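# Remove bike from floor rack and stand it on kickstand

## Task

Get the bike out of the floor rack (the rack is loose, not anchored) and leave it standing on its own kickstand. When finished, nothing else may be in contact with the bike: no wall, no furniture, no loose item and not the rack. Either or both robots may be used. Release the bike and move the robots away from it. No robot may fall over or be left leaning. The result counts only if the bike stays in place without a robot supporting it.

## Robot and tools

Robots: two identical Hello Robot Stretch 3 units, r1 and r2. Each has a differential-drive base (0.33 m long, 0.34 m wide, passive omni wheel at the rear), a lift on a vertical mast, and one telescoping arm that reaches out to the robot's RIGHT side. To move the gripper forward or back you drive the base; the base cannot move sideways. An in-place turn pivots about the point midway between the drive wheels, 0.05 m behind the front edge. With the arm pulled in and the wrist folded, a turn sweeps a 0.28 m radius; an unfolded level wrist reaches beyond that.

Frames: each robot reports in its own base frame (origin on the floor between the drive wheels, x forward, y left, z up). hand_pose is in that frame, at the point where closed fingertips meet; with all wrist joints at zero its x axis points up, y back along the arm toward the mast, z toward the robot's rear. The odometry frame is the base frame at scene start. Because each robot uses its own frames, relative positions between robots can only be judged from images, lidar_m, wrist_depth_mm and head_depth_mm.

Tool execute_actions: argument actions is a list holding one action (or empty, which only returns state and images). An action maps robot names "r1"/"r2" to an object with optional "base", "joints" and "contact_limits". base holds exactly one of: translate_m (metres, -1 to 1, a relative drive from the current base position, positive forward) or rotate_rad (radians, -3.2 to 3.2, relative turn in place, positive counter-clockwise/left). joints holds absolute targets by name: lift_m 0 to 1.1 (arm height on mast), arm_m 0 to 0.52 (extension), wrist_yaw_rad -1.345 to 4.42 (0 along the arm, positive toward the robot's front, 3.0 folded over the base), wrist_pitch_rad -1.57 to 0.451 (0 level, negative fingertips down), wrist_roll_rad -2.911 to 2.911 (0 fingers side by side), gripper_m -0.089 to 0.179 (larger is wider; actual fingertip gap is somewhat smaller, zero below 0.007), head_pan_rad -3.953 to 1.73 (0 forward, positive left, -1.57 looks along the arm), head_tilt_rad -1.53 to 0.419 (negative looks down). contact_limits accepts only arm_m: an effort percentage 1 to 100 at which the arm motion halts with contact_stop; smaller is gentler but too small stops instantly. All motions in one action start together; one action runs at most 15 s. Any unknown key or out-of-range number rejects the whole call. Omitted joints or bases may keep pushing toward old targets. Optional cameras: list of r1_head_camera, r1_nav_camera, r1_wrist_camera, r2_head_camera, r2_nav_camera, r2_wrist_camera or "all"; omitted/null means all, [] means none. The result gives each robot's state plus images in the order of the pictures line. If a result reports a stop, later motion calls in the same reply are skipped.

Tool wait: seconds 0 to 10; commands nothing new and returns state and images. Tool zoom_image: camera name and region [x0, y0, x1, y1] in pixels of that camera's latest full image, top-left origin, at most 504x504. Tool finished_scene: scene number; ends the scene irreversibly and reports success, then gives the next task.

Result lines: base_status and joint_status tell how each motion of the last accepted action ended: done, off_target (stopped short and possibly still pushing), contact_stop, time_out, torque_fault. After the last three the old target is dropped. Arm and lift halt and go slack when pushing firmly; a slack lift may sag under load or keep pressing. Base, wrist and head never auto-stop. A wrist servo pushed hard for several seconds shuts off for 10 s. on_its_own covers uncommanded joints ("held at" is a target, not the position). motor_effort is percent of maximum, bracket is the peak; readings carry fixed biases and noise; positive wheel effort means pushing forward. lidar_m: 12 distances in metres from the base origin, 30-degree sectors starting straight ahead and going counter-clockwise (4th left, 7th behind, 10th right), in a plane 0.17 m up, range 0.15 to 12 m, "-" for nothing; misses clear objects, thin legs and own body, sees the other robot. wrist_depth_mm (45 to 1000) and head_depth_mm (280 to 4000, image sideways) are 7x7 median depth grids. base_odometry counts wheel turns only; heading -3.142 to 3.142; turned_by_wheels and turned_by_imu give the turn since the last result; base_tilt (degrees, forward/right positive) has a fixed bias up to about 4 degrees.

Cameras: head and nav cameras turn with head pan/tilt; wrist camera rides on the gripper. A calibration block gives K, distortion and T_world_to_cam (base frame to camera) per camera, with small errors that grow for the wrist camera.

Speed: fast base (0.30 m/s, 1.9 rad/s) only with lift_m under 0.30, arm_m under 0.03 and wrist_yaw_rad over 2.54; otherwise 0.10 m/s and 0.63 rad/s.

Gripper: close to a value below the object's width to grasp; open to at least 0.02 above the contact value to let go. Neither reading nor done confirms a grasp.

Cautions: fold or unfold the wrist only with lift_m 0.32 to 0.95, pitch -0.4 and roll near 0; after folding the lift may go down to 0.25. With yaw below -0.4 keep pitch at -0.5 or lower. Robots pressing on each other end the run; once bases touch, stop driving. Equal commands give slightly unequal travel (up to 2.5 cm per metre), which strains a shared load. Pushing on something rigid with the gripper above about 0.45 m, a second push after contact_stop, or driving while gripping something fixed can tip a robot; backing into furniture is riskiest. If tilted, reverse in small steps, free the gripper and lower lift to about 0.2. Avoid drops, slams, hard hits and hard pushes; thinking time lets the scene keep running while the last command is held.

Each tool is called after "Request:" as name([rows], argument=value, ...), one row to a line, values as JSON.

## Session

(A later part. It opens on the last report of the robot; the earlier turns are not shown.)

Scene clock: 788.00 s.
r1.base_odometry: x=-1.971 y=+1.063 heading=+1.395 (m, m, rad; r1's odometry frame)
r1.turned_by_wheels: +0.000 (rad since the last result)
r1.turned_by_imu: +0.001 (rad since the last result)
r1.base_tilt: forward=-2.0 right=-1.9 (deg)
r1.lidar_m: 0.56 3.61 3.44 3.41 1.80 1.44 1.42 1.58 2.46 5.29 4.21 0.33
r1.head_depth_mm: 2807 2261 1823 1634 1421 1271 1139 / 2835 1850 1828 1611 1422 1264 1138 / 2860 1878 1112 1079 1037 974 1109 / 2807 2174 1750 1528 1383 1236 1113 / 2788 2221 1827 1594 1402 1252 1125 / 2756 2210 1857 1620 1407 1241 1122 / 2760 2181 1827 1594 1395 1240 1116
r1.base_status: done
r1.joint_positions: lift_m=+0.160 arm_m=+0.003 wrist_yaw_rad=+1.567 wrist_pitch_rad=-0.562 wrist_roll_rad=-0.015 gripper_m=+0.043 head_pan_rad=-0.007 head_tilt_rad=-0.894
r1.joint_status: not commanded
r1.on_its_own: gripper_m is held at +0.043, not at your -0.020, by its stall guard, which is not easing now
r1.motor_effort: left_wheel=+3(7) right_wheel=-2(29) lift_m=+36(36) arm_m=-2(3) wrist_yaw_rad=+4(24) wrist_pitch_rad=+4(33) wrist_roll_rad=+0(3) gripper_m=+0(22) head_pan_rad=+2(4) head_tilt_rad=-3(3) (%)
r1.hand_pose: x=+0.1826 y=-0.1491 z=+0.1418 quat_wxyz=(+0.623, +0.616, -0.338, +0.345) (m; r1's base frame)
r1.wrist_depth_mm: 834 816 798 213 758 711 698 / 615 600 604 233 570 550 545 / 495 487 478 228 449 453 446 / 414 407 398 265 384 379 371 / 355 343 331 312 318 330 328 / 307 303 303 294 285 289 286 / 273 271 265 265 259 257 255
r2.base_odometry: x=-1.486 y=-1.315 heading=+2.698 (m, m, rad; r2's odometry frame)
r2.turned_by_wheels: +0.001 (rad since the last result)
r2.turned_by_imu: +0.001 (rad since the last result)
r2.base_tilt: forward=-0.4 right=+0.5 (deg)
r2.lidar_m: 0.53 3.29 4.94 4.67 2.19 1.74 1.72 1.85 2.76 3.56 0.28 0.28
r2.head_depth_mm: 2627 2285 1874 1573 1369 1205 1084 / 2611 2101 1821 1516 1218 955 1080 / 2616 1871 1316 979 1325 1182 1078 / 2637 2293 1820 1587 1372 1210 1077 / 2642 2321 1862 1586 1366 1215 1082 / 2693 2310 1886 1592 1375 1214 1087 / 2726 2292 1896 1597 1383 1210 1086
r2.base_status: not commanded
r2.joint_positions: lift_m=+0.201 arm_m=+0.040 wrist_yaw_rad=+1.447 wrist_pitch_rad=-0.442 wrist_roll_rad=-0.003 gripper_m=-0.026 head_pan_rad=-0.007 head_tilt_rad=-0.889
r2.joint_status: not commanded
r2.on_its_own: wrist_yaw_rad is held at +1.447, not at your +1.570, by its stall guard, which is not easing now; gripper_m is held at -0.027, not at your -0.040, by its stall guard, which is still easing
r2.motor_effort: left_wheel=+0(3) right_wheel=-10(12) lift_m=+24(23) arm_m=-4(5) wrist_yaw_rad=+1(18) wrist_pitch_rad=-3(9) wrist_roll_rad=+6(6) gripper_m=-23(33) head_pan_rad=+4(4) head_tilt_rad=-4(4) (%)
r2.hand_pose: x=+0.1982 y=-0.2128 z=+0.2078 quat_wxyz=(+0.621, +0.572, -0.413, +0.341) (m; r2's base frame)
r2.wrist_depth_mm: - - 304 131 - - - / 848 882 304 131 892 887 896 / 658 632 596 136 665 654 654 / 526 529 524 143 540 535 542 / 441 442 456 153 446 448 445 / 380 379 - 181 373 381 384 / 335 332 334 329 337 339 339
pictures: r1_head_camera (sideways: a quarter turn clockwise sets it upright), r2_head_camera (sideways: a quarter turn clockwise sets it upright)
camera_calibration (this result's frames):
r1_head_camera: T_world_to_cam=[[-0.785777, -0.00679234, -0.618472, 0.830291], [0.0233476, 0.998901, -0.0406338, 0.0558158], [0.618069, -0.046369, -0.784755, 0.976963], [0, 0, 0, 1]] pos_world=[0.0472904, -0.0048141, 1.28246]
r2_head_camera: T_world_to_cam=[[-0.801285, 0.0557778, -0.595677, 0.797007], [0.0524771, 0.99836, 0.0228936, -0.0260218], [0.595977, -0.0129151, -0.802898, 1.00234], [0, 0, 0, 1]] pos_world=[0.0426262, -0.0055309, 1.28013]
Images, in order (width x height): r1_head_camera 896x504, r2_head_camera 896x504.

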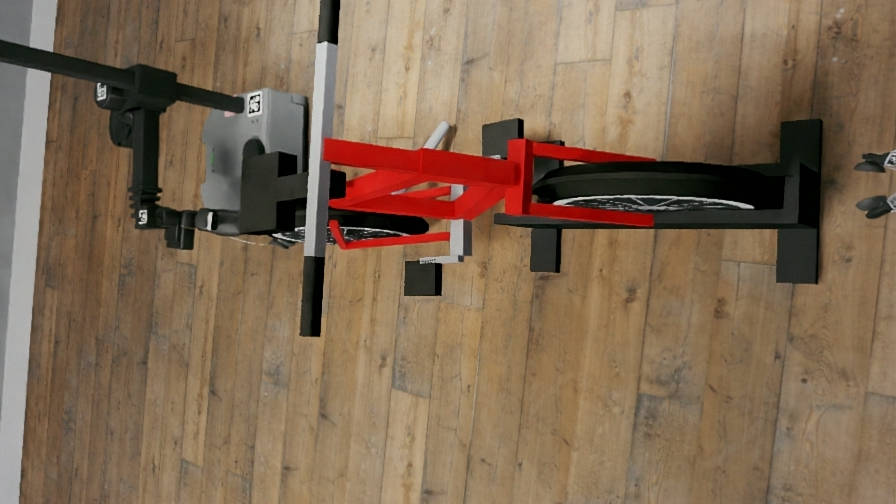

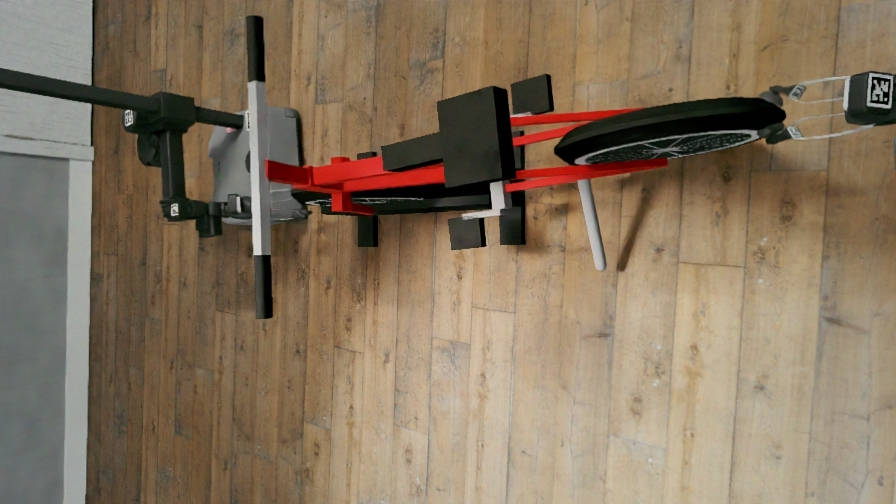

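Request:
execute_actions([
  {"r1":{"base":{"translate_m":0.25},"joints":{"gripper_m":0.15,"wrist_pitch_rad":-0.8,"lift_m":0.14}}},
], cameras=["r1_head_camera","r1_wrist_camera"])

Scene clock: 807.20 s.
r1.base_odometry: x=-1.927 y=+1.309 heading=+1.395 (m, m, rad; r1's odometry frame)
r1.turned_by_wheels: -0.001 (rad since the last result)
r1.turned_by_imu: -0.032 (rad since the last result)
r1.base_tilt: forward=-2.0 right=-1.9 (deg)
r1.lidar_m: 0.81 3.33 3.42 3.38 2.14 1.68 1.66 1.82 2.75 5.35 0.17 0.18
r1.head_depth_mm: 2635 2212 1898 1592 1433 1272 1144 / 2665 1546 1732 1587 1367 1229 1135 / 2712 2131 1662 996 1083 922 848 / 2732 2245 1783 1354 1362 1263 1133 / 2706 2219 1881 1554 1411 1255 1128 / 2728 2200 1867 1589 1395 1256 1118 / 2699 2198 1844 1586 1395 1240 1118
r1.base_status: translate_m off_target (by the wheels' count: +0.2498 of +0.2500)
r1.joint_positions: lift_m=+0.141 arm_m=+0.003 wrist_yaw_rad=+1.577 wrist_pitch_rad=-0.809 wrist_roll_rad=-0.021 gripper_m=+0.150 head_pan_rad=-0.007 head_tilt_rad=-0.894
r1.joint_status: all done
r1.on_its_own: right_wheel is at rest, and its effort (+36) is outside its rest range (-18 to +18)
r1.motor_effort: left_wheel=+10(10) right_wheel=+36(41) lift_m=+20(30) arm_m=-2(1) wrist_yaw_rad=-6(6) wrist_pitch_rad=+3(4) wrist_roll_rad=+2(2) gripper_m=-9(82) head_pan_rad=+4(3) head_tilt_rad=-3(4) (%)
r1.hand_pose: x=+0.1381 y=-0.1473 z=+0.0772 quat_wxyz=(+0.659, +0.654, -0.254, +0.272) (m; r1's base frame)
r1.wrist_depth_mm: 398 392 - - - - 370 / 351 345 - - - - 327 / 311 308 93 - - 292 293 / 282 278 86 - - 257 266 / 256 248 81 54 80 78 245 / 234 74 73 71 74 72 226 / 211 68 68 68 67 66 203
r2.base_odometry: x=-1.486 y=-1.315 heading=+2.698 (m, m, rad; r2's odometry frame)
r2.turned_by_wheels: -0.001 (rad since the last result)
r2.turned_by_imu: -0.022 (rad since the last result)
r2.base_tilt: forward=-0.4 right=+0.4 (deg)
r2.lidar_m: 0.50 3.25 4.79 4.99 2.24 1.74 1.71 1.83 2.69 3.56 0.26 0.27
r2.head_depth_mm: 2617 2299 1842 1573 1373 1207 1078 / 2611 1642 1746 1568 1303 969 1079 / 2644 2295 1357 953 1205 1184 1086 / 2661 2314 1765 1579 1370 1216 1083 / 2625 2330 1878 1598 1369 1215 1085 / 2653 2349 1888 1581 1379 1219 1081 / 2708 2341 1894 1599 1379 1219 1088
r2.base_status: not commanded
r2.joint_positions: lift_m=+0.201 arm_m=+0.040 wrist_yaw_rad=+1.448 wrist_pitch_rad=-0.572 wrist_roll_rad=-0.007 gripper_m=-0.017 head_pan_rad=-0.007 head_tilt_rad=-0.889
r2.joint_status: not commanded
r2.on_its_own: wrist_yaw_rad is held at +1.447, not at your +1.570, by its stall guard, which is not easing now; gripper_m is held at -0.018, not at your -0.040, by its stall guard, which is not easing now; right_wheel is at rest, and its effort (+37) is outside its rest range (-18 to +18); wrist_pitch_rad is at rest, and its effort (+60) is outside its rest range (-20 to +32)
r2.motor_effort: left_wheel=-1(1) right_wheel=+37(38) lift_m=+24(23) arm_m=-2(4) wrist_yaw_rad=+0(2) wrist_pitch_rad=+60(61) wrist_roll_rad=+7(8) gripper_m=-23(24) head_pan_rad=+3(4) head_tilt_rad=-4(4) (%)
r2.hand_pose: x=+0.1795 y=-0.2101 z=+0.1803 quat_wxyz=(+0.642, +0.598, -0.373, +0.302) (m; r2's base frame)
r2.wrist_depth_mm: 776 784 107 102 793 805 820 / 611 589 117 106 626 640 635 / 509 511 477 114 513 520 525 / 434 429 423 124 440 441 441 / 376 379 377 145 393 383 381 / 333 333 - 323 334 340 341 / 299 298 301 302 305 307 307
pictures: r1_head_camera (sideways: a quarter turn clockwise sets it upright), r1_wrist_camera
ARM HIT: r1's arm struck its own base hard.
camera_calibration (this result's frames):
r1_head_camera: T_world_to_cam=[[-0.785778, -0.00679315, -0.618472, 0.830291], [0.0233465, 0.998901, -0.0406338, 0.0558158], [0.618068, -0.0463683, -0.784756, 0.976964], [0, 0, 0, 1]] pos_world=[0.0472904, -0.00481406, 1.28246]
r1_wrist_camera: T_world_to_cam=[[-0.0111037, -0.999922, -0.00569497, -0.140928], [-0.849275, 0.0124369, -0.527804, 0.191312], [0.527834, -0.001024, -0.849347, 0.163839], [0, 0, 0, 1]] pos_world=[0.074432, -0.143129, 0.239328]
Images, in order (width x height): r1_head_camera 896x504, r1_wrist_camera 644x364.

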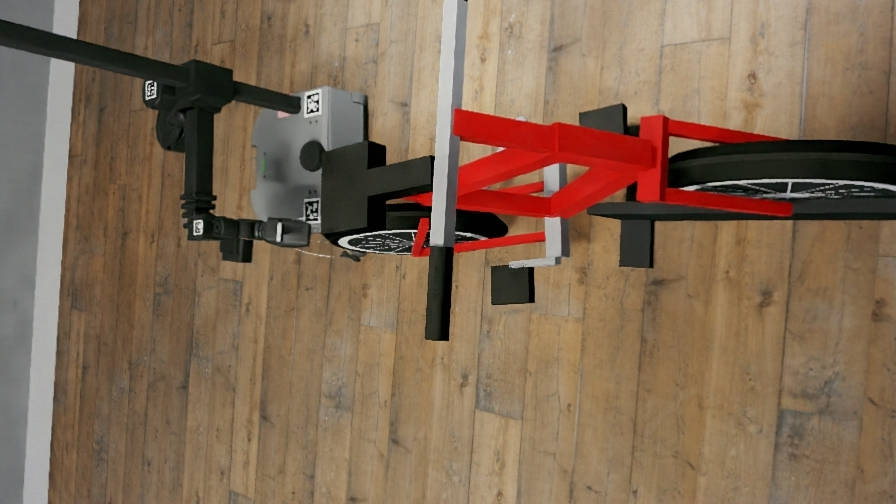

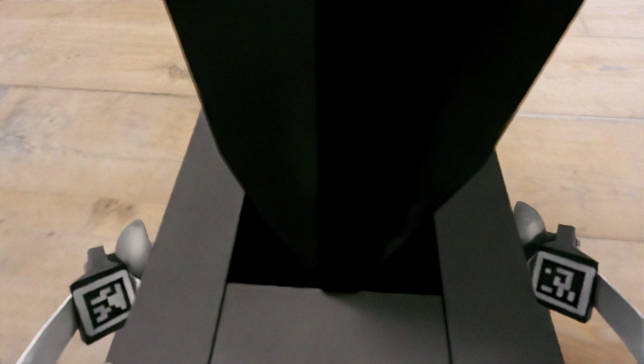

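Request:
execute_actions([
  {"r1":{"base":{"translate_m":-0.015},"joints":{"gripper_m":0.11,"lift_m":0.085}},"r2":{"base":{"translate_m":-0.02}}},
], cameras=["r1_head_camera","r1_wrist_camera"])

Request:
execute_actions([
  {"r1":{"base":{"translate_m":-0.12},"joints":{"gripper_m":0.02},"head_pan_rad":0}},
], cameras=[])

Request:
execute_actions([
  {"r1":{"base":{"translate_m":-0.12},"joints":{"gripper_m":0.03}}},
], cameras=["r1_head_camera","r1_wrist_camera","r2_head_camera"])

Scene clock: 819.57 s.
r1.base_odometry: x=-1.930 y=+1.294 heading=+1.395 (m, m, rad; r1's odometry frame)
r1.turned_by_wheels: +0.000 (rad since the last result)
r1.turned_by_imu: +0.001 (rad since the last result)
r1.base_tilt: forward=-1.9 right=-1.9 (deg)
r1.lidar_m: 0.83 3.35 3.42 3.38 2.13 1.67 1.64 1.81 2.72 5.34 0.18 0.18
r1.head_depth_mm: 2634 2308 1902 1605 1427 1272 1140 / 2698 1581 1753 1533 1387 1261 1139 / 2728 2170 1085 1016 1034 926 849 / 2705 2235 1757 1370 1366 1254 1129 / 2711 2256 1867 1578 1403 1253 1124 / 2727 2225 1847 1599 1401 1242 1123 / 2712 2220 1855 1592 1398 1242 1112
r1.base_status: done
r1.joint_positions: lift_m=+0.140 arm_m=+0.003 wrist_yaw_rad=+1.575 wrist_pitch_rad=-0.806 wrist_roll_rad=-0.019 gripper_m=+0.111 head_pan_rad=-0.007 head_tilt_rad=-0.894
r1.joint_status: lift_m contact_stop (moved +0.000 of -0.056); the others done
r1.on_its_own: lift_m is slack since a contact_stop, until your next command for it (your +0.085 is given up)
r1.motor_effort: left_wheel=+3(7) right_wheel=+6(28) lift_m=+35(35) arm_m=-2(2) wrist_yaw_rad=-5(6) wrist_pitch_rad=+2(4) wrist_roll_rad=+2(3) gripper_m=-15(93) head_pan_rad=+2(3) head_tilt_rad=-3(3) (%)
r1.hand_pose: x=+0.1387 y=-0.1477 z=+0.0775 quat_wxyz=(+0.658, +0.654, -0.256, +0.271) (m; r1's base frame)
r1.wrist_depth_mm: 404 401 55 - - 365 372 / 353 350 61 - 50 325 326 / 310 309 95 50 56 290 293 / 280 277 90 57 84 257 266 / 255 249 80 78 79 79 242 / 235 75 73 73 72 71 223 / 215 207 194 116 98 185 206
r2.base_odometry: x=-1.468 y=-1.324 heading=+2.698 (m, m, rad; r2's odometry frame)
r2.turned_by_wheels: +0.000 (rad since the last result)
r2.turned_by_imu: +0.001 (rad since the last result)
r2.base_tilt: forward=-0.3 right=+0.5 (deg)
r2.lidar_m: 0.52 3.29 4.85 4.89 2.21 1.73 1.69 1.81 2.66 3.56 0.28 0.28
r2.head_depth_mm: 2609 2284 1836 1579 1367 1208 1077 / 2635 1608 1715 1567 1295 991 1084 / 2695 2277 1340 941 1225 1182 1077 / 2709 2330 1767 1586 1372 1205 1081 / 2684 2291 1824 1583 1372 1218 1083 / 2699 2323 1875 1588 1381 1215 1086 / 2725 2315 1886 1591 1376 1209 1084
r2.base_status: done
r2.joint_positions: lift_m=+0.200 arm_m=+0.040 wrist_yaw_rad=+1.449 wrist_pitch_rad=-0.537 wrist_roll_rad=-0.002 gripper_m=-0.017 head_pan_rad=-0.007 head_tilt_rad=-0.889
r2.joint_status: not commanded
r2.on_its_own: wrist_yaw_rad is held at +1.447, not at your +1.570, by its stall guard, which is not easing now; gripper_m is held at -0.018, not at your -0.040, by its stall guard, which is not easing now; wrist_pitch_rad is at rest, and its effort (+43) is outside its rest range (-20 to +32)
r2.motor_effort: left_wheel=+2(4) right_wheel=-13(33) lift_m=+36(36) arm_m=-2(3) wrist_yaw_rad=-1(1) wrist_pitch_rad=+43(61) wrist_roll_rad=+5(8) gripper_m=-19(22) head_pan_rad=+4(4) head_tilt_rad=-3(4) (%)
r2.hand_pose: x=+0.1849 y=-0.2106 z=+0.1871 quat_wxyz=(+0.636, +0.592, -0.385, +0.312) (m; r2's base frame)
r2.wrist_depth_mm: 887 883 125 121 899 892 908 / 675 642 280 125 680 679 683 / 546 547 527 132 546 550 550 / 453 456 454 143 462 461 459 / 394 391 403 161 396 399 398 / 346 347 346 333 349 347 350 / 306 307 309 309 310 307 312
pictures: r1_head_camera (sideways: a quarter turn clockwise sets it upright), r1_wrist_camera
camera_calibration (this result's frames):
r1_head_camera: T_world_to_cam=[[-0.785777, -0.00679759, -0.618472, 0.830291], [0.0233409, 0.998901, -0.0406338, 0.0558159], [0.618069, -0.0463648, -0.784756, 0.976964], [0, 0, 0, 1]] pos_world=[0.0472905, -0.00481383, 1.28246]
r1_wrist_camera: T_world_to_cam=[[-0.0146965, -0.999868, -0.00693596, -0.140693], [-0.847528, 0.0161374, -0.530506, 0.192539], [0.530548, -0.00191815, -0.847653, 0.163109], [0, 0, 0, 1]] pos_world=[0.074577, -0.143468, 0.239427]
Images, in order (width x height): r1_head_camera 896x504, r1_wrist_camera 644x364.

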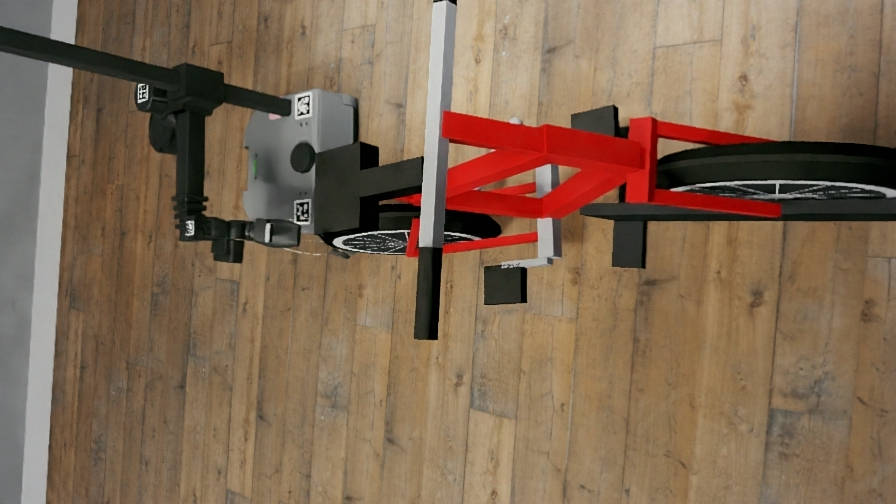

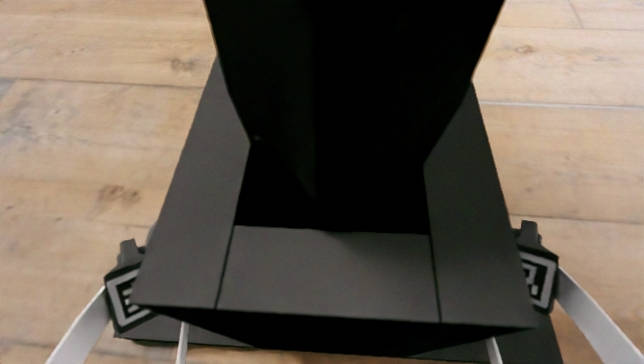

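not run: a stop came earlier in this reply.

Request:
execute_actions([
  {"r1":{"joints":{"gripper_m":-0.085,"lift_m":0.15,"wrist_pitch_rad":-0.65}},"r2":{"joints":{"gripper_m":-0.085}}},
], cameras=[])

Request:
execute_actions([
  {"r1":{"base":{"translate_m":-0.08}},"r2":{"base":{"translate_m":-0.06}}},
], cameras=["r1_head_camera","r1_wrist_camera","r2_head_camera"])

Scene clock: 843.90 s.
r1.base_odometry: x=-1.930 y=+1.294 heading=+1.394 (m, m, rad; r1's odometry frame)
r1.turned_by_wheels: +0.000 (rad since the last result)
r1.turned_by_imu: +0.001 (rad since the last result)
r1.base_tilt: forward=-2.0 right=-1.8 (deg)
r1.lidar_m: 0.83 3.34 3.44 3.39 2.13 1.67 1.64 1.81 2.72 5.32 0.18 0.18
r1.head_depth_mm: 2630 2286 1911 1595 1427 1268 1143 / 2735 1579 1764 1532 1392 1254 1136 / 2658 2146 1093 1015 1040 925 845 / 2723 2243 1748 1370 1367 1261 1125 / 2698 2221 1861 1565 1411 1257 1130 / 2734 2241 1852 1589 1400 1249 1119 / 2754 2223 1846 1600 1396 1246 1124
r1.base_status: not commanded
r1.joint_positions: lift_m=+0.149 arm_m=+0.003 wrist_yaw_rad=+1.577 wrist_pitch_rad=-0.819 wrist_roll_rad=-0.019 gripper_m=-0.054 head_pan_rad=-0.007 head_tilt_rad=-0.894
r1.joint_status: wrist_pitch_rad off_target (ended at -0.819, target -0.650); gripper_m off_target (ended at -0.054, target -0.085); the others done
r1.on_its_own: wrist_pitch_rad is at rest, and its effort (+67) is outside its rest range (-20 to +32)
r1.motor_effort: left_wheel=+5(4) right_wheel=+16(16) lift_m=+50(56) arm_m=-1(2) wrist_yaw_rad=-7(6) wrist_pitch_rad=+67(68) wrist_roll_rad=+1(2) gripper_m=-100(100) head_pan_rad=+3(3) head_tilt_rad=-3(3) (%)
r1.hand_pose: x=+0.1360 y=-0.1474 z=+0.0845 quat_wxyz=(+0.660, +0.656, -0.251, +0.268) (m; r1's base frame)
r1.wrist_depth_mm: 400 392 54 - 49 371 374 / 352 350 63 - 54 334 327 / 314 310 100 51 68 300 296 / 283 281 96 65 92 270 271 / 259 253 86 84 84 247 246 / 238 82 81 80 78 78 229 / 223 216 212 199 197 198 211
r2.base_odometry: x=-1.468 y=-1.324 heading=+2.698 (m, m, rad; r2's odometry frame)
r2.turned_by_wheels: +0.000 (rad since the last result)
r2.turned_by_imu: +0.001 (rad since the last result)
r2.base_tilt: forward=-0.3 right=+0.5 (deg)
r2.lidar_m: 0.52 3.29 4.83 4.94 2.21 1.72 1.69 1.81 2.66 3.57 0.27 0.28
r2.head_depth_mm: 2594 2271 1811 1563 1374 1203 1078 / 2640 1616 1732 1586 1314 980 1083 / 2620 2287 1344 948 1209 1197 1082 / 2678 2299 1787 1575 1382 1209 1085 / 2667 2273 1822 1586 1359 1212 1080 / 2702 2308 1888 1582 1380 1206 1080 / 2711 2323 1877 1599 1375 1206 1086
r2.base_status: not commanded
r2.joint_positions: lift_m=+0.200 arm_m=+0.040 wrist_yaw_rad=+1.450 wrist_pitch_rad=-0.548 wrist_roll_rad=-0.001 gripper_m=-0.076 head_pan_rad=-0.007 head_tilt_rad=-0.889
r2.joint_status: gripper_m off_target (ended at -0.076, target -0.085)
r2.on_its_own: wrist_yaw_rad is held at +1.447, not at your +1.570, by its stall guard, which is not easing now; gripper_m is held at -0.077, not at your -0.085, by its stall guard, which is still easing; wrist_pitch_rad is at rest, and its effort (+48) is outside its rest range (-20 to +32)
r2.motor_effort: left_wheel=+1(1) right_wheel=-8(13) lift_m=+36(36) arm_m=-3(2) wrist_yaw_rad=-2(2) wrist_pitch_rad=+48(49) wrist_roll_rad=+5(5) gripper_m=-36(100) head_pan_rad=+4(4) head_tilt_rad=-4(4) (%)
r2.hand_pose: x=+0.1833 y=-0.2101 z=+0.1849 quat_wxyz=(+0.637, +0.594, -0.382, +0.309) (m; r2's base frame)
r2.wrist_depth_mm: 854 849 123 120 851 865 844 / 647 626 279 123 655 668 675 / 529 534 509 132 533 543 538 / 448 453 448 143 457 452 451 / 386 388 393 161 388 392 392 / 339 341 344 332 345 343 344 / 305 306 306 307 306 308 308
pictures: none
No camera images: the call's "cameras" was empty. Leave "cameras" out to get every camera's image.

Scene clock: 845.97 s.
r1.base_odometry: x=-1.944 y=+1.215 heading=+1.395 (m, m, rad; r1's odometry frame)
r1.turned_by_wheels: +0.000 (rad since the last result)
r1.turned_by_imu: +0.000 (rad since the last result)
r1.base_tilt: forward=-1.9 right=-1.8 (deg)
r1.lidar_m: 0.86 3.44 3.44 3.39 2.02 1.59 1.56 1.72 2.59 5.32 0.20 0.20
r1.head_depth_mm: 2759 2271 1895 1571 1424 1267 1142 / 2716 1833 1821 1538 1365 1242 1144 / 2745 2196 1106 1127 1069 959 883 / 2752 2202 1794 1339 1394 1258 1131 / 2780 2222 1866 1574 1401 1246 1128 / 2766 2206 1829 1611 1406 1255 1124 / 2712 2198 1862 1583 1396 1239 1113
r1.base_status: done
r1.joint_positions: lift_m=+0.149 arm_m=+0.003 wrist_yaw_rad=+1.559 wrist_pitch_rad=-0.780 wrist_roll_rad=+0.002 gripper_m=-0.075 head_pan_rad=-0.006 head_tilt_rad=-0.894
r1.joint_status: not commanded
r1.on_its_own: gripper_m is held at -0.075, not at your -0.085, by its stall guard, which is still easing; wrist_pitch_rad is at rest, and its effort (+51) is outside its rest range (-20 to +32)
r1.motor_effort: left_wheel=-1(16) right_wheel=-7(25) lift_m=+56(56) arm_m=+0(2) wrist_yaw_rad=+10(27) wrist_pitch_rad=+51(84) wrist_roll_rad=-8(14) gripper_m=-29(100) head_pan_rad=+3(2) head_tilt_rad=-3(3) (%)
r1.hand_pose: x=+0.1438 y=-0.1500 z=+0.0906 quat_wxyz=(+0.654, +0.651, -0.276, +0.268) (m; r1's base frame)
r1.wrist_depth_mm: 442 428 400 68 81 398 390 / 387 375 130 79 116 349 343 / 337 332 115 102 111 312 307 / 301 296 101 100 98 276 276 / 271 269 113 110 105 248 251 / 247 244 209 171 183 225 229 / 227 225 222 221 218 216 213
r2.base_odometry: x=-1.413 y=-1.350 heading=+2.698 (m, m, rad; r2's odometry frame)
r2.turned_by_wheels: +0.000 (rad since the last result)
r2.turned_by_imu: +0.000 (rad since the last result)
r2.base_tilt: forward=-0.4 right=+0.4 (deg)
r2.lidar_m: 0.62 3.35 4.91 4.72 2.14 1.66 1.63 1.75 2.56 3.55 3.81 0.35
r2.head_depth_mm: 2683 2283 1864 1579 1368 1211 1083 / 2581 1681 1820 1550 1345 1161 1096 / 2724 1827 1763 967 1180 1187 1075 / 2691 2296 1817 1521 1370 1210 1087 / 2733 2293 1863 1588 1364 1210 1079 / 2704 2325 1884 1578 1375 1209 1086 / 2740 2323 1877 1593 1378 1212 1086
r2.base_status: done
r2.joint_positions: lift_m=+0.200 arm_m=+0.040 wrist_yaw_rad=+1.450 wrist_pitch_rad=-0.470 wrist_roll_rad=+0.005 gripper_m=-0.067 head_pan_rad=-0.007 head_tilt_rad=-0.890
r2.joint_status: not commanded
r2.on_its_own: wrist_yaw_rad is held at +1.447, not at your +1.570, by its stall guard, which is not easing now; gripper_m is held at -0.068, not at your -0.085, by its stall guard, which is still easing
r2.motor_effort: left_wheel=+0(3) right_wheel=-1(27) lift_m=+39(40) arm_m=-1(3) wrist_yaw_rad=-2(11) wrist_pitch_rad=+11(65) wrist_roll_rad=+2(5) gripper_m=-19(38) head_pan_rad=+4(4) head_tilt_rad=-4(4) (%)
r2.hand_pose: x=+0.1946 y=-0.2114 z=+0.2012 quat_wxyz=(+0.623, +0.580, -0.407, +0.331) (m; r2's base frame)
r2.wrist_depth_mm: - - 372 - - - - / 815 799 723 708 801 820 821 / 620 614 603 569 621 617 621 / 513 504 506 326 508 509 516 / 432 431 425 - 431 427 428 / 373 370 372 - 367 369 371 / 326 327 329 327 324 328 327
pictures: r1_head_camera (sideways: a quarter turn clockwise sets it upright), r1_wrist_camera, r2_head_camera (sideways: a quarter turn clockwise sets it upright)
camera_calibration (this result's frames):
r1_head_camera: T_world_to_cam=[[-0.785929, -0.00723266, -0.618274, 0.830034], [0.0227763, 0.998914, -0.040638, 0.0558247], [0.617896, -0.0460206, -0.784911, 0.977167], [0, 0, 0, 1]] pos_world=[0.0472882, -0.00479094, 1.28245]
r1_wrist_camera: T_world_to_cam=[[-0.0445317, -0.998761, -0.0222235, -0.136989], [-0.832759, 0.0494001, -0.551427, 0.208532], [0.551841, -0.00604914, -0.833927, 0.166549], [0, 0, 0, 1]] pos_world=[0.0756479, -0.146114, 0.250835]
r2_head_camera: T_world_to_cam=[[-0.801691, 0.0557215, -0.595136, 0.796306], [0.052419, 0.998363, 0.0228629, -0.0259815], [0.595436, -0.0128675, -0.803299, 1.00286], [0, 0, 0, 1]] pos_world=[0.042612, -0.00552811, 1.2801]
Images, in order (width x height): r1_head_camera 896x504, r1_wrist_camera 644x364, r2_head_camera 896x504.

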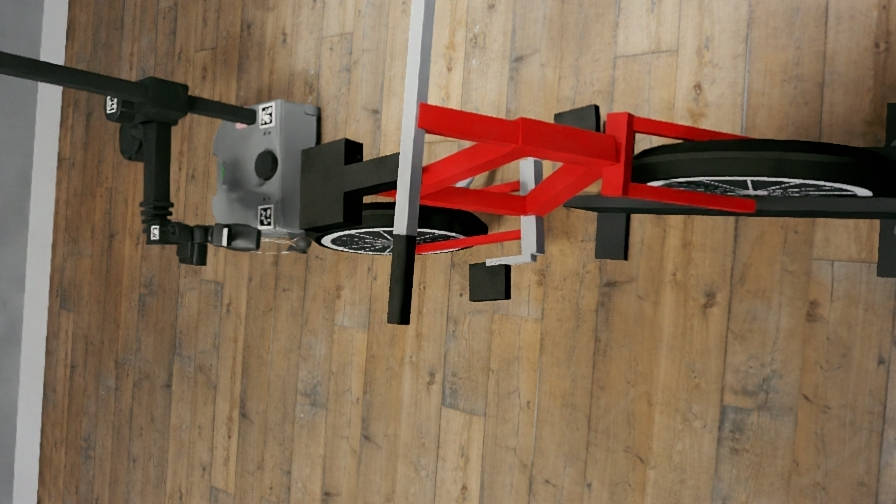

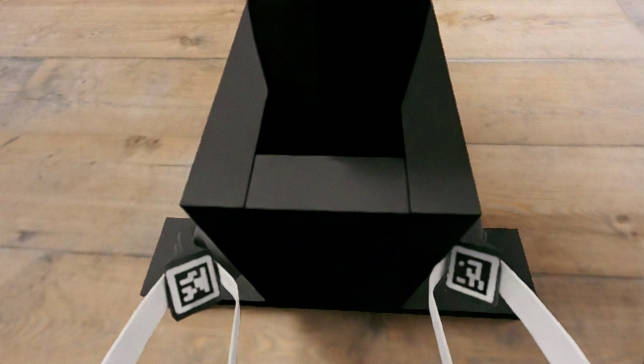

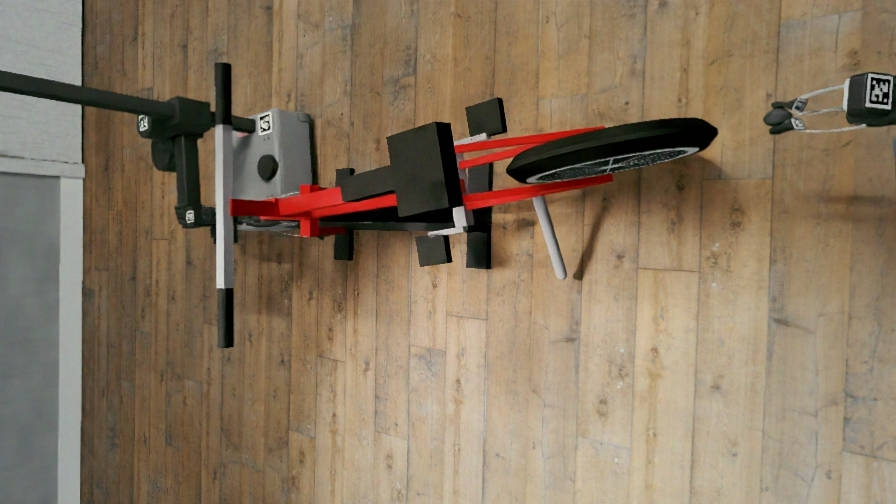

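Request:
execute_actions([
  {"r1":{"base":{"translate_m":-0.15},"joints":{"gripper_m":0.1,"lift_m":0.3,"wrist_pitch_rad":-0.3}},"r2":{"joints":{"gripper_m":0.12}}},
], cameras=[])

Request:
execute_actions([
  {"r1":{"base":{"rotate_rad":-0.7}}},
], cameras=[])

Request:
execute_actions([
  {"r1":{"base":{"translate_m":-0.39}}},
], cameras=[])

Request:
execute_actions([
  {"r1":{"base":{"rotate_rad":0.7},"joints":{"arm_m":0.25,"head_pan_rad":-0.3,"head_tilt_rad":-0.8}}},
], cameras=["r1_head_camera","r1_wrist_camera","r2_head_camera"])

Scene clock: 870.57 s.
r1.base_odometry: x=-1.970 y=+1.068 heading=+1.395 (m, m, rad; r1's odometry frame)
r1.turned_by_wheels: +0.000 (rad since the last result)
r1.turned_by_imu: +0.005 (rad since the last result)
r1.base_tilt: forward=-2.0 right=-1.8 (deg)
r1.lidar_m: 0.63 3.58 3.45 3.41 1.84 1.44 1.41 1.56 2.36 5.28 4.20 0.33
r1.head_depth_mm: 2839 2279 1910 1635 1427 1269 1146 / 2685 2113 1833 1596 1403 1259 1141 / 2819 1937 1143 1110 1059 985 1105 / 2831 2046 1441 1527 1402 1246 1115 / 2788 2221 1833 1592 1404 1246 1126 / 2764 2234 1844 1600 1410 1245 1121 / 2746 2209 1825 1591 1394 1243 1113
r1.base_status: done
r1.joint_positions: lift_m=+0.300 arm_m=+0.003 wrist_yaw_rad=+1.567 wrist_pitch_rad=-0.324 wrist_roll_rad=-0.010 gripper_m=+0.100 head_pan_rad=-0.006 head_tilt_rad=-0.894
r1.joint_status: all done
r1.motor_effort: left_wheel=+1(8) right_wheel=-1(14) lift_m=+43(64) arm_m=+0(0) wrist_yaw_rad=+3(11) wrist_pitch_rad=+9(87) wrist_roll_rad=-3(7) gripper_m=-1(75) head_pan_rad=+4(3) head_tilt_rad=-3(3) (%)
r1.hand_pose: x=+0.2139 y=-0.1490 z=+0.3340 quat_wxyz=(+0.577, +0.571, -0.411, +0.414) (m; r1's base frame)
r1.wrist_depth_mm: - - - 520 - - - / - - - 452 - - - / - - - 312 - - - / 954 906 851 295 784 835 768 / 708 699 717 299 662 645 619 / 572 566 546 340 524 526 522 / 498 490 477 320 464 457 452
r2.base_odometry: x=-1.413 y=-1.350 heading=+2.698 (m, m, rad; r2's odometry frame)
r2.turned_by_wheels: +0.000 (rad since the last result)
r2.turned_by_imu: +0.004 (rad since the last result)
r2.base_tilt: forward=-0.3 right=+0.4 (deg)
r2.lidar_m: 0.62 3.35 4.92 4.73 2.13 1.66 1.64 1.74 2.56 3.56 3.80 0.35
r2.head_depth_mm: 2734 2276 1854 1572 1368 1211 1075 / 2557 2200 1863 1541 1344 1173 1103 / 2616 1941 1774 969 1173 1191 1082 / 2738 2211 1880 1513 1363 1208 1086 / 2727 2298 1852 1583 1376 1215 1081 / 2734 2289 1885 1588 1378 1212 1090 / 2738 2301 1879 1601 1381 1208 1081
r2.base_status: not commanded
r2.joint_positions: lift_m=+0.200 arm_m=+0.040 wrist_yaw_rad=+1.450 wrist_pitch_rad=-0.470 wrist_roll_rad=+0.005 gripper_m=+0.120 head_pan_rad=-0.007 head_tilt_rad=-0.890
r2.joint_status: all done
r2.on_its_own: wrist_yaw_rad is held at +1.447, not at your +1.570, by its stall guard, which is not easing now
r2.motor_effort: left_wheel=+0(1) right_wheel=-1(1) lift_m=+39(39) arm_m=-1(2) wrist_yaw_rad=-2(2) wrist_pitch_rad=+11(11) wrist_roll_rad=+3(2) gripper_m=+0(85) head_pan_rad=+4(4) head_tilt_rad=-3(4) (%)
r2.hand_pose: x=+0.1946 y=-0.2114 z=+0.2012 quat_wxyz=(+0.623, +0.580, -0.407, +0.331) (m; r2's base frame)
r2.wrist_depth_mm: - - 371 - - - - / 802 812 722 707 825 801 801 / 622 624 597 571 625 610 631 / 507 504 510 315 504 510 506 / 429 443 428 430 428 429 428 / 370 - 365 368 370 380 368 / 333 328 326 326 326 328 326
pictures: none
No camera images: the call's "cameras" was empty. Leave "cameras" out to get every camera's image.

Scene clock: 872.67 s.
r1.base_odometry: x=-1.970 y=+1.068 heading=+0.695 (m, m, rad; r1's odometry frame)
r1.turned_by_wheels: -0.700 (rad since the last result)
r1.turned_by_imu: -0.708 (rad since the last result)
r1.base_tilt: forward=-2.0 right=-1.9 (deg)
r1.lidar_m: 0.32 0.33 3.41 3.59 3.43 2.16 1.50 1.42 1.48 1.95 4.71 4.98
r1.head_depth_mm: 2863 2299 1913 1637 1432 1274 1139 / 2864 2278 1879 1621 1434 1262 1131 / 2837 2248 1897 1627 1416 1265 1140 / 2832 2267 1883 1598 1413 1256 1127 / 2813 2231 1882 1598 1410 1255 1106 / 2745 2199 1820 1589 1378 1050 1097 / 2738 2219 1813 1570 1011 1214 1116
r1.base_status: done
r1.joint_positions: lift_m=+0.300 arm_m=+0.003 wrist_yaw_rad=+1.567 wrist_pitch_rad=-0.324 wrist_roll_rad=-0.010 gripper_m=+0.100 head_pan_rad=-0.006 head_tilt_rad=-0.894
r1.joint_status: not commanded
r1.motor_effort: left_wheel=+3(9) right_wheel=-3(5) lift_m=+43(43) arm_m=+0(0) wrist_yaw_rad=+3(3) wrist_pitch_rad=+9(10) wrist_roll_rad=-2(3) gripper_m=+1(1) head_pan_rad=+3(3) head_tilt_rad=-3(3) (%)
r1.hand_pose: x=+0.2139 y=-0.1489 z=+0.3340 quat_wxyz=(+0.577, +0.571, -0.411, +0.414) (m; r1's base frame)
r1.wrist_depth_mm: 441 - - - - - - / 425 - - - - - - / 327 - - - - - - / 433 573 870 834 819 806 763 / 676 404 697 658 664 647 626 / 563 344 548 548 535 528 519 / 488 338 461 464 461 459 457
r2.base_odometry: x=-1.413 y=-1.350 heading=+2.698 (m, m, rad; r2's odometry frame)
r2.turned_by_wheels: +0.000 (rad since the last result)
r2.turned_by_imu: +0.000 (rad since the last result)
r2.base_tilt: forward=-0.4 right=+0.5 (deg)
r2.lidar_m: 0.62 3.35 4.91 4.72 2.13 1.66 1.63 1.75 2.57 3.56 3.83 0.35
r2.head_depth_mm: 2697 2300 1859 1580 1365 1204 1079 / 1629 2065 1840 1541 1339 1168 1097 / 2646 1987 1766 970 1172 1187 1081 / 2699 2096 1872 1519 1374 1206 1080 / 2727 2324 1886 1581 1375 1211 1090 / 2745 2283 1881 1592 1377 1216 1086 / 2757 2319 1894 1591 1371 1215 1090
r2.base_status: not commanded
r2.joint_positions: lift_m=+0.200 arm_m=+0.040 wrist_yaw_rad=+1.450 wrist_pitch_rad=-0.470 wrist_roll_rad=+0.005 gripper_m=+0.120 head_pan_rad=-0.007 head_tilt_rad=-0.890
r2.joint_status: not commanded
r2.on_its_own: wrist_yaw_rad is held at +1.447, not at your +1.570, by its stall guard, which is not easing now
r2.motor_effort: left_wheel=+0(0) right_wheel=-1(1) lift_m=+39(39) arm_m=-1(1) wrist_yaw_rad=-2(2) wrist_pitch_rad=+11(11) wrist_roll_rad=+2(3) gripper_m=-1(0) head_pan_rad=+3(3) head_tilt_rad=-3(4) (%)
r2.hand_pose: x=+0.1946 y=-0.2114 z=+0.2012 quat_wxyz=(+0.623, +0.580, -0.407, +0.331) (m; r2's base frame)
r2.wrist_depth_mm: - - 370 - - - - / 806 813 719 713 815 805 810 / 632 619 597 569 620 614 628 / 508 510 504 315 506 509 513 / 433 445 430 424 429 428 425 / 371 - 370 371 374 380 372 / 335 326 325 326 329 326 326
pictures: none
No camera images: the call's "cameras" was empty. Leave "cameras" out to get every camera's image.

Scene clock: 877.80 s.
r1.base_odometry: x=-2.270 y=+0.818 heading=+0.695 (m, m, rad; r1's odometry frame)
r1.turned_by_wheels: +0.000 (rad since the last result)
r1.turned_by_imu: +0.003 (rad since the last result)
r1.base_tilt: forward=-1.9 right=-1.9 (deg)
r1.lidar_m: 0.71 0.98 3.75 3.37 3.22 1.67 1.16 1.10 1.15 1.52 3.68 5.44
r1.head_depth_mm: 2884 2270 1900 1634 1414 1269 1144 / 2832 2252 1883 1622 1418 1269 1130 / 2816 2266 1885 1623 1414 1261 1134 / 2816 2231 1871 1611 1403 1254 1131 / 2780 2212 1847 1593 1354 1252 1129 / 2795 2175 1856 1260 1364 1242 1122 / 2766 2111 1416 1526 1403 1245 1124
r1.base_status: done
r1.joint_positions: lift_m=+0.300 arm_m=+0.003 wrist_yaw_rad=+1.567 wrist_pitch_rad=-0.324 wrist_roll_rad=-0.010 gripper_m=+0.100 head_pan_rad=-0.006 head_tilt_rad=-0.894
r1.joint_status: not commanded
r1.motor_effort: left_wheel=+3(6) right_wheel=-3(8) lift_m=+43(43) arm_m=+0(0) wrist_yaw_rad=+3(3) wrist_pitch_rad=+9(9) wrist_roll_rad=-2(3) gripper_m=-1(0) head_pan_rad=+3(4) head_tilt_rad=-3(3) (%)
r1.hand_pose: x=+0.2139 y=-0.1489 z=+0.3340 quat_wxyz=(+0.577, +0.571, -0.411, +0.414) (m; r1's base frame)
r1.wrist_depth_mm: - - - - - - - / - - - - - - - / - - 775 - - - - / 908 875 739 827 842 816 790 / 737 696 684 667 651 642 635 / 576 575 558 551 530 531 527 / 492 492 471 471 463 452 447
r2.base_odometry: x=-1.413 y=-1.350 heading=+2.698 (m, m, rad; r2's odometry frame)
r2.turned_by_wheels: +0.000 (rad since the last result)
r2.turned_by_imu: +0.001 (rad since the last result)
r2.base_tilt: forward=-0.3 right=+0.5 (deg)
r2.lidar_m: 0.62 3.34 4.92 4.76 2.13 1.66 1.63 1.75 2.57 3.56 3.83 0.35
r2.head_depth_mm: 2594 2202 1863 1571 1361 1207 1077 / 2642 2064 1889 1544 1345 1172 1097 / 2663 2223 1783 971 1173 1194 1080 / 2732 2312 1874 1519 1364 1220 1082 / 2736 2287 1866 1582 1373 1213 1083 / 2743 2311 1880 1584 1372 1212 1086 / 2756 2293 1871 1582 1382 1215 1082
r2.base_status: not commanded
r2.joint_positions: lift_m=+0.200 arm_m=+0.040 wrist_yaw_rad=+1.450 wrist_pitch_rad=-0.470 wrist_roll_rad=+0.005 gripper_m=+0.120 head_pan_rad=-0.007 head_tilt_rad=-0.890
r2.joint_status: not commanded
r2.on_its_own: wrist_yaw_rad is held at +1.447, not at your +1.570, by its stall guard, which is not easing now
r2.motor_effort: left_wheel=+0(0) right_wheel=-1(1) lift_m=+39(39) arm_m=-2(1) wrist_yaw_rad=-2(2) wrist_pitch_rad=+11(11) wrist_roll_rad=+3(3) gripper_m=+0(1) head_pan_rad=+4(4) head_tilt_rad=-4(4) (%)
r2.hand_pose: x=+0.1946 y=-0.2114 z=+0.2012 quat_wxyz=(+0.623, +0.580, -0.407, +0.331) (m; r2's base frame)
r2.wrist_depth_mm: - - 375 - - - - / 809 805 708 728 818 792 807 / 625 630 598 564 617 625 635 / 514 506 508 314 507 507 511 / 429 443 431 431 428 428 427 / 366 - 375 373 370 378 369 / 336 327 327 327 326 324 327
pictures: none
No camera images: the call's "cameras" was empty. Leave "cameras" out to get every camera's image.

Scene clock: 880.83 s.
r1.base_odometry: x=-2.270 y=+0.818 heading=+1.395 (m, m, rad; r1's odometry frame)
r1.turned_by_wheels: +0.700 (rad since the last result)
r1.turned_by_imu: +0.709 (rad since the last result)
r1.base_tilt: forward=-2.0 right=-1.7 (deg)
r1.lidar_m: 1.45 3.96 3.25 2.98 1.42 1.11 1.09 1.21 1.83 5.51 4.63 0.71
r1.head_depth_mm: 3459 2690 2144 1774 1511 1319 1165 / 3321 2665 2129 1774 1528 1313 1156 / 3321 2644 2036 1302 1252 1287 1156 / 3244 2375 1694 1560 1460 1307 1158 / 3194 2239 1705 1696 1488 1303 1153 / 3122 2536 2076 1716 1480 1293 1150 / 3059 2560 2038 1738 1477 1291 1144
r1.base_status: done
r1.joint_positions: lift_m=+0.300 arm_m=+0.250 wrist_yaw_rad=+1.568 wrist_pitch_rad=-0.324 wrist_roll_rad=-0.010 gripper_m=+0.100 head_pan_rad=-0.293 head_tilt_rad=-0.803
r1.joint_status: all done
r1.motor_effort: left_wheel=-2(8) right_wheel=+2(6) lift_m=+43(43) arm_m=+3(2) wrist_yaw_rad=+3(4) wrist_pitch_rad=+9(9) wrist_roll_rad=-2(3) gripper_m=+0(1) head_pan_rad=-3(22) head_tilt_rad=+1(14) (%)
r1.hand_pose: x=+0.2139 y=-0.3955 z=+0.3340 quat_wxyz=(+0.577, +0.571, -0.410, +0.415) (m; r1's base frame)
r1.wrist_depth_mm: - - - - - - - / - - - - - - - / - - - - - - - / 918 915 875 580 815 785 775 / 718 704 674 619 645 634 619 / 574 582 555 556 525 526 523 / 492 489 477 472 464 455 452
r2.base_odometry: x=-1.413 y=-1.350 heading=+2.698 (m, m, rad; r2's odometry frame)
r2.turned_by_wheels: +0.000 (rad since the last result)
r2.turned_by_imu: +0.001 (rad since the last result)
r2.base_tilt: forward=-0.3 right=+0.5 (deg)
r2.lidar_m: 0.62 3.35 4.92 4.76 2.13 1.66 1.63 1.74 2.57 3.57 3.80 0.35
r2.head_depth_mm: 2598 2275 1847 1582 1363 1209 1083 / 2607 2064 1863 1540 1341 1167 1096 / 2620 2136 1776 965 1173 1186 1079 / 2644 2287 1882 1518 1372 1214 1080 / 2748 2273 1888 1585 1380 1209 1080 / 2711 2327 1907 1586 1373 1213 1083 / 2761 2299 1873 1596 1393 1219 1088
r2.base_status: not commanded
r2.joint_positions: lift_m=+0.200 arm_m=+0.040 wrist_yaw_rad=+1.450 wrist_pitch_rad=-0.470 wrist_roll_rad=+0.005 gripper_m=+0.120 head_pan_rad=-0.007 head_tilt_rad=-0.890
r2.joint_status: not commanded
r2.on_its_own: wrist_yaw_rad is held at +1.447, not at your +1.570, by its stall guard, which is not easing now
r2.motor_effort: left_wheel=+0(1) right_wheel=-1(1) lift_m=+39(39) arm_m=-1(1) wrist_yaw_rad=-2(2) wrist_pitch_rad=+11(11) wrist_roll_rad=+3(3) gripper_m=-1(1) head_pan_rad=+4(4) head_tilt_rad=-3(4) (%)
r2.hand_pose: x=+0.1946 y=-0.2114 z=+0.2012 quat_wxyz=(+0.623, +0.580, -0.407, +0.331) (m; r2's base frame)
r2.wrist_depth_mm: - - 371 - - - - / 794 799 715 721 825 805 805 / 619 629 593 562 618 614 622 / 510 507 503 313 508 515 505 / 433 441 429 427 428 428 427 / 368 - 371 369 371 378 371 / 334 326 326 325 328 326 327
pictures: r1_head_camera (sideways: a quarter turn clockwise sets it upright), r1_wrist_camera, r2_head_camera (sideways: a quarter turn clockwise sets it upright)
camera_calibration (this result's frames):
r1_head_camera: T_world_to_cam=[[-0.699084, 0.198048, -0.687065, 0.91914], [0.30764, 0.950704, -0.0389797, 0.0519329], [0.645476, -0.238619, -0.725549, 0.899806], [0, 0, 0, 1]] pos_world=[0.0457767, -0.0166957, 1.28639]
r1_wrist_camera: T_world_to_cam=[[-0.0188799, -0.99955, -0.0233168, -0.379065], [-0.505192, 0.029662, -0.862497, 0.439288], [0.862801, -0.00450439, -0.505524, 0.153816], [0, 0, 0, 1]] pos_world=[0.0820553, -0.391232, 0.447804]
r2_head_camera: T_world_to_cam=[[-0.801691, 0.0557216, -0.595136, 0.796306], [0.0524191, 0.998363, 0.0228629, -0.0259815], [0.595436, -0.0128676, -0.803299, 1.00286], [0, 0, 0, 1]] pos_world=[0.042612, -0.00552811, 1.2801]
Images, in order (width x height): r1_head_camera 896x504, r1_wrist_camera 644x364, r2_head_camera 896x504.

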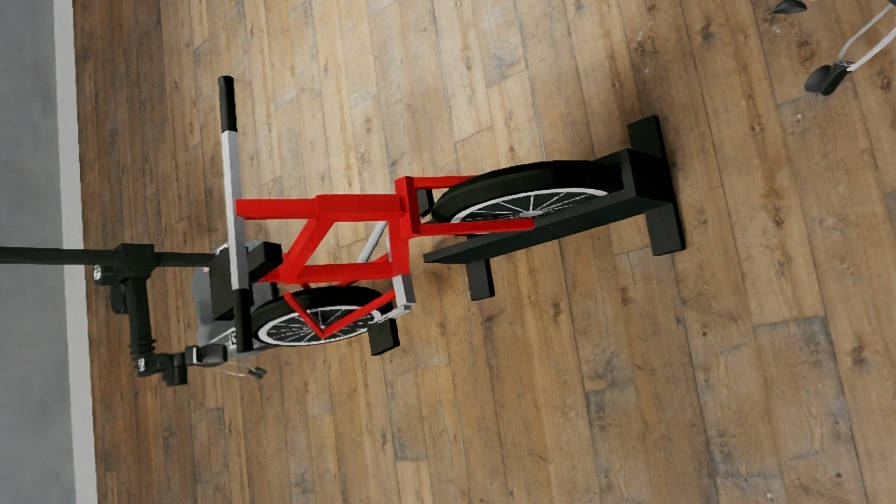

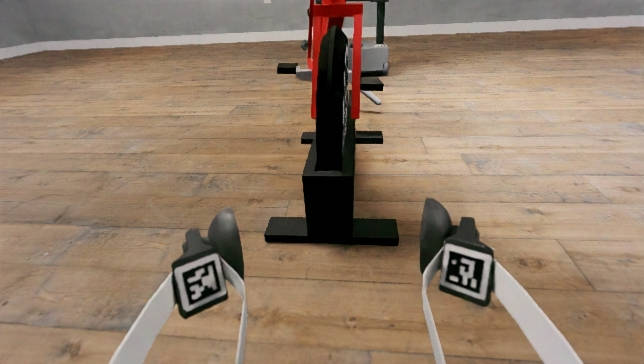

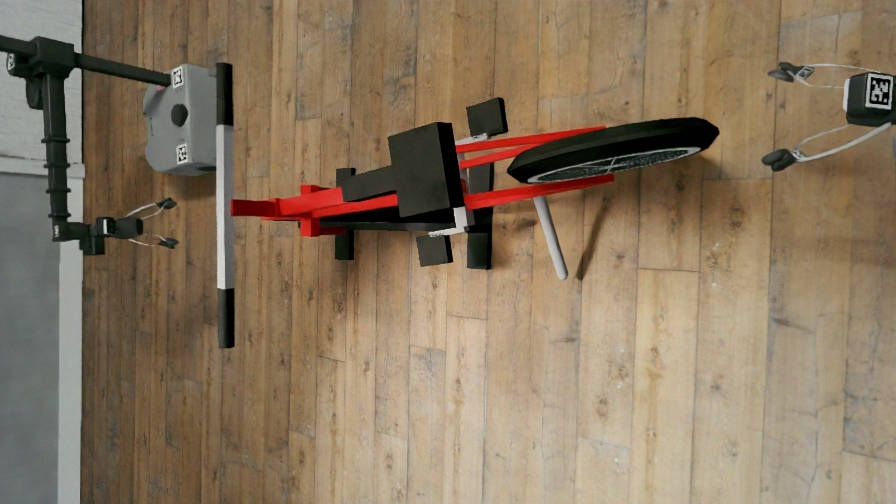

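Request:
execute_actions([
  {"r1":{"base":{"translate_m":0.42},"joints":{"lift_m":0.27,"arm_m":0.26}},"r2":{"base":{"translate_m":-0.8}}},
], cameras=["r1_head_camera","r1_wrist_camera"])

Scene clock: 903.20 s.
r1.base_odometry: x=-2.196 y=+1.231 heading=+1.395 (m, m, rad; r1's odometry frame)
r1.turned_by_wheels: +0.000 (rad since the last result)
r1.turned_by_imu: -0.001 (rad since the last result)
r1.base_tilt: forward=-2.0 right=-1.8 (deg)
r1.lidar_m: 2.38 3.49 3.20 3.15 1.96 1.53 1.51 1.66 2.49 5.56 0.42 0.57
r1.head_depth_mm: 3159 2704 2162 1728 1504 1292 995 / 3073 2678 2126 928 1014 1030 1073 / 3019 2712 2119 1229 1316 1269 1164 / 2939 2629 2103 1417 1445 1309 1159 / 2808 2411 2076 1707 1485 1307 1150 / 2822 2496 2071 1750 1485 1297 1151 / 2776 2578 2058 1734 1473 1293 1141
r1.base_status: done
r1.joint_positions: lift_m=+0.270 arm_m=+0.260 wrist_yaw_rad=+1.568 wrist_pitch_rad=-0.324 wrist_roll_rad=-0.010 gripper_m=+0.100 head_pan_rad=-0.293 head_tilt_rad=-0.803
r1.joint_status: all done
r1.motor_effort: left_wheel=-2(3) right_wheel=+1(7) lift_m=+27(37) arm_m=+2(2) wrist_yaw_rad=+3(2) wrist_pitch_rad=+9(9) wrist_roll_rad=-2(2) gripper_m=+0(0) head_pan_rad=-2(3) head_tilt_rad=+1(1) (%)
r1.hand_pose: x=+0.2139 y=-0.4055 z=+0.3046 quat_wxyz=(+0.577, +0.571, -0.410, +0.415) (m; r1's base frame)
r1.wrist_depth_mm: - - - 383 - - - / - - - 233 - - - / - - - 190 914 - 948 / 859 872 820 176 735 745 723 / 669 639 652 169 587 605 579 / 546 543 514 169 487 492 487 / 455 454 443 174 417 425 421
r2.base_odometry: x=-0.691 y=-1.693 heading=+2.698 (m, m, rad; r2's odometry frame)
r2.turned_by_wheels: +0.000 (rad since the last result)
r2.turned_by_imu: -0.001 (rad since the last result)
r2.base_tilt: forward=-0.4 right=+0.5 (deg)
r2.lidar_m: 1.10 4.19 5.36 2.48 1.10 0.86 0.84 0.90 1.31 3.50 3.74 4.00
r2.head_depth_mm: 2888 2285 1872 1574 1360 1198 1079 / 2405 2244 1873 1573 1371 1208 1098 / 2843 2235 1736 1605 1367 1206 1084 / 2876 2001 1845 1586 1375 1211 1076 / 2974 2314 1878 1588 1372 1217 1084 / 2996 2310 1892 1600 1377 1211 1082 / 2960 2313 1903 1586 1376 1216 1087
r2.base_status: done
r2.joint_positions: lift_m=+0.200 arm_m=+0.040 wrist_yaw_rad=+1.450 wrist_pitch_rad=-0.469 wrist_roll_rad=+0.005 gripper_m=+0.120 head_pan_rad=-0.007 head_tilt_rad=-0.890
r2.joint_status: not commanded
r2.on_its_own: wrist_yaw_rad is held at +1.447, not at your +1.570, by its stall guard, which is not easing now
r2.motor_effort: left_wheel=+1(3) right_wheel=-1(7) lift_m=+39(39) arm_m=-1(1) wrist_yaw_rad=-2(2) wrist_pitch_rad=+10(11) wrist_roll_rad=+3(2) gripper_m=-1(1) head_pan_rad=+3(4) head_tilt_rad=-3(3) (%)
r2.hand_pose: x=+0.1947 y=-0.2114 z=+0.2014 quat_wxyz=(+0.623, +0.580, -0.407, +0.331) (m; r2's base frame)
r2.wrist_depth_mm: - - - - - - - / 797 809 801 790 805 818 811 / 625 620 625 618 626 624 631 / 506 513 508 508 502 510 509 / 430 443 428 427 426 428 428 / 371 - 372 372 372 385 369 / 334 327 326 325 327 327 327
pictures: r1_head_camera (sideways: a quarter turn clockwise sets it upright), r1_wrist_camera
camera_calibration (this result's frames):
r1_head_camera: T_world_to_cam=[[-0.698816, 0.198004, -0.687351, 0.91951], [0.307701, 0.950685, -0.0389719, 0.0519223], [0.645737, -0.238733, -0.72528, 0.899453], [0, 0, 0, 1]] pos_world=[0.0457817, -0.0166993, 1.2864]
r1_wrist_camera: T_world_to_cam=[[-0.0188793, -0.99955, -0.023317, -0.389743], [-0.505185, 0.0296618, -0.862501, 0.414226], [0.862805, -0.00450408, -0.505518, 0.138905], [0, 0, 0, 1]] pos_world=[0.0820552, -0.401229, 0.418402]
Images, in order (width x height): r1_head_camera 896x504, r1_wrist_camera 644x364.

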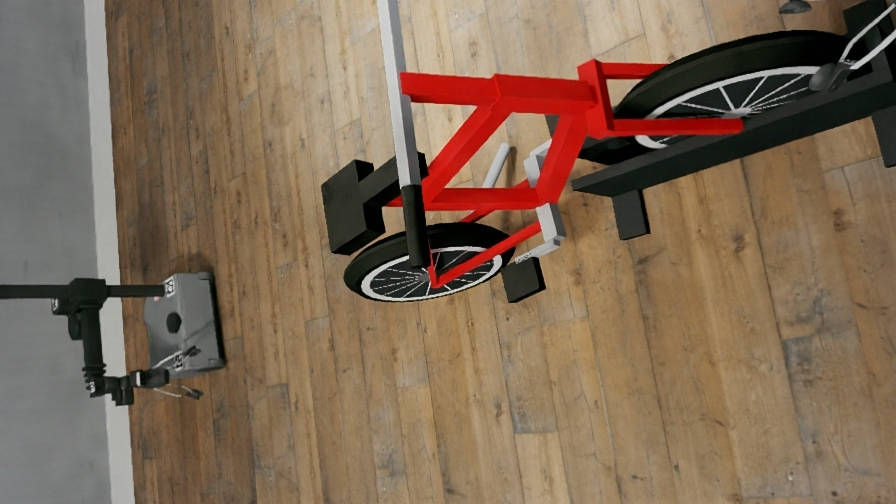

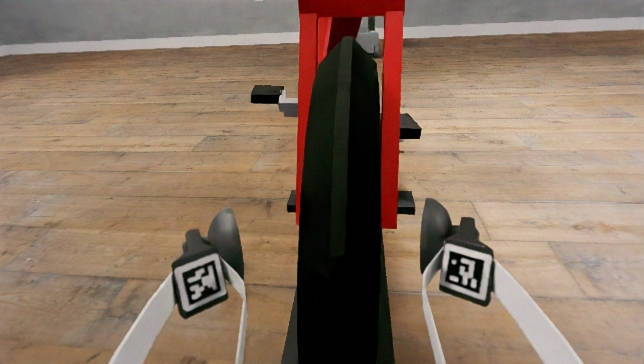

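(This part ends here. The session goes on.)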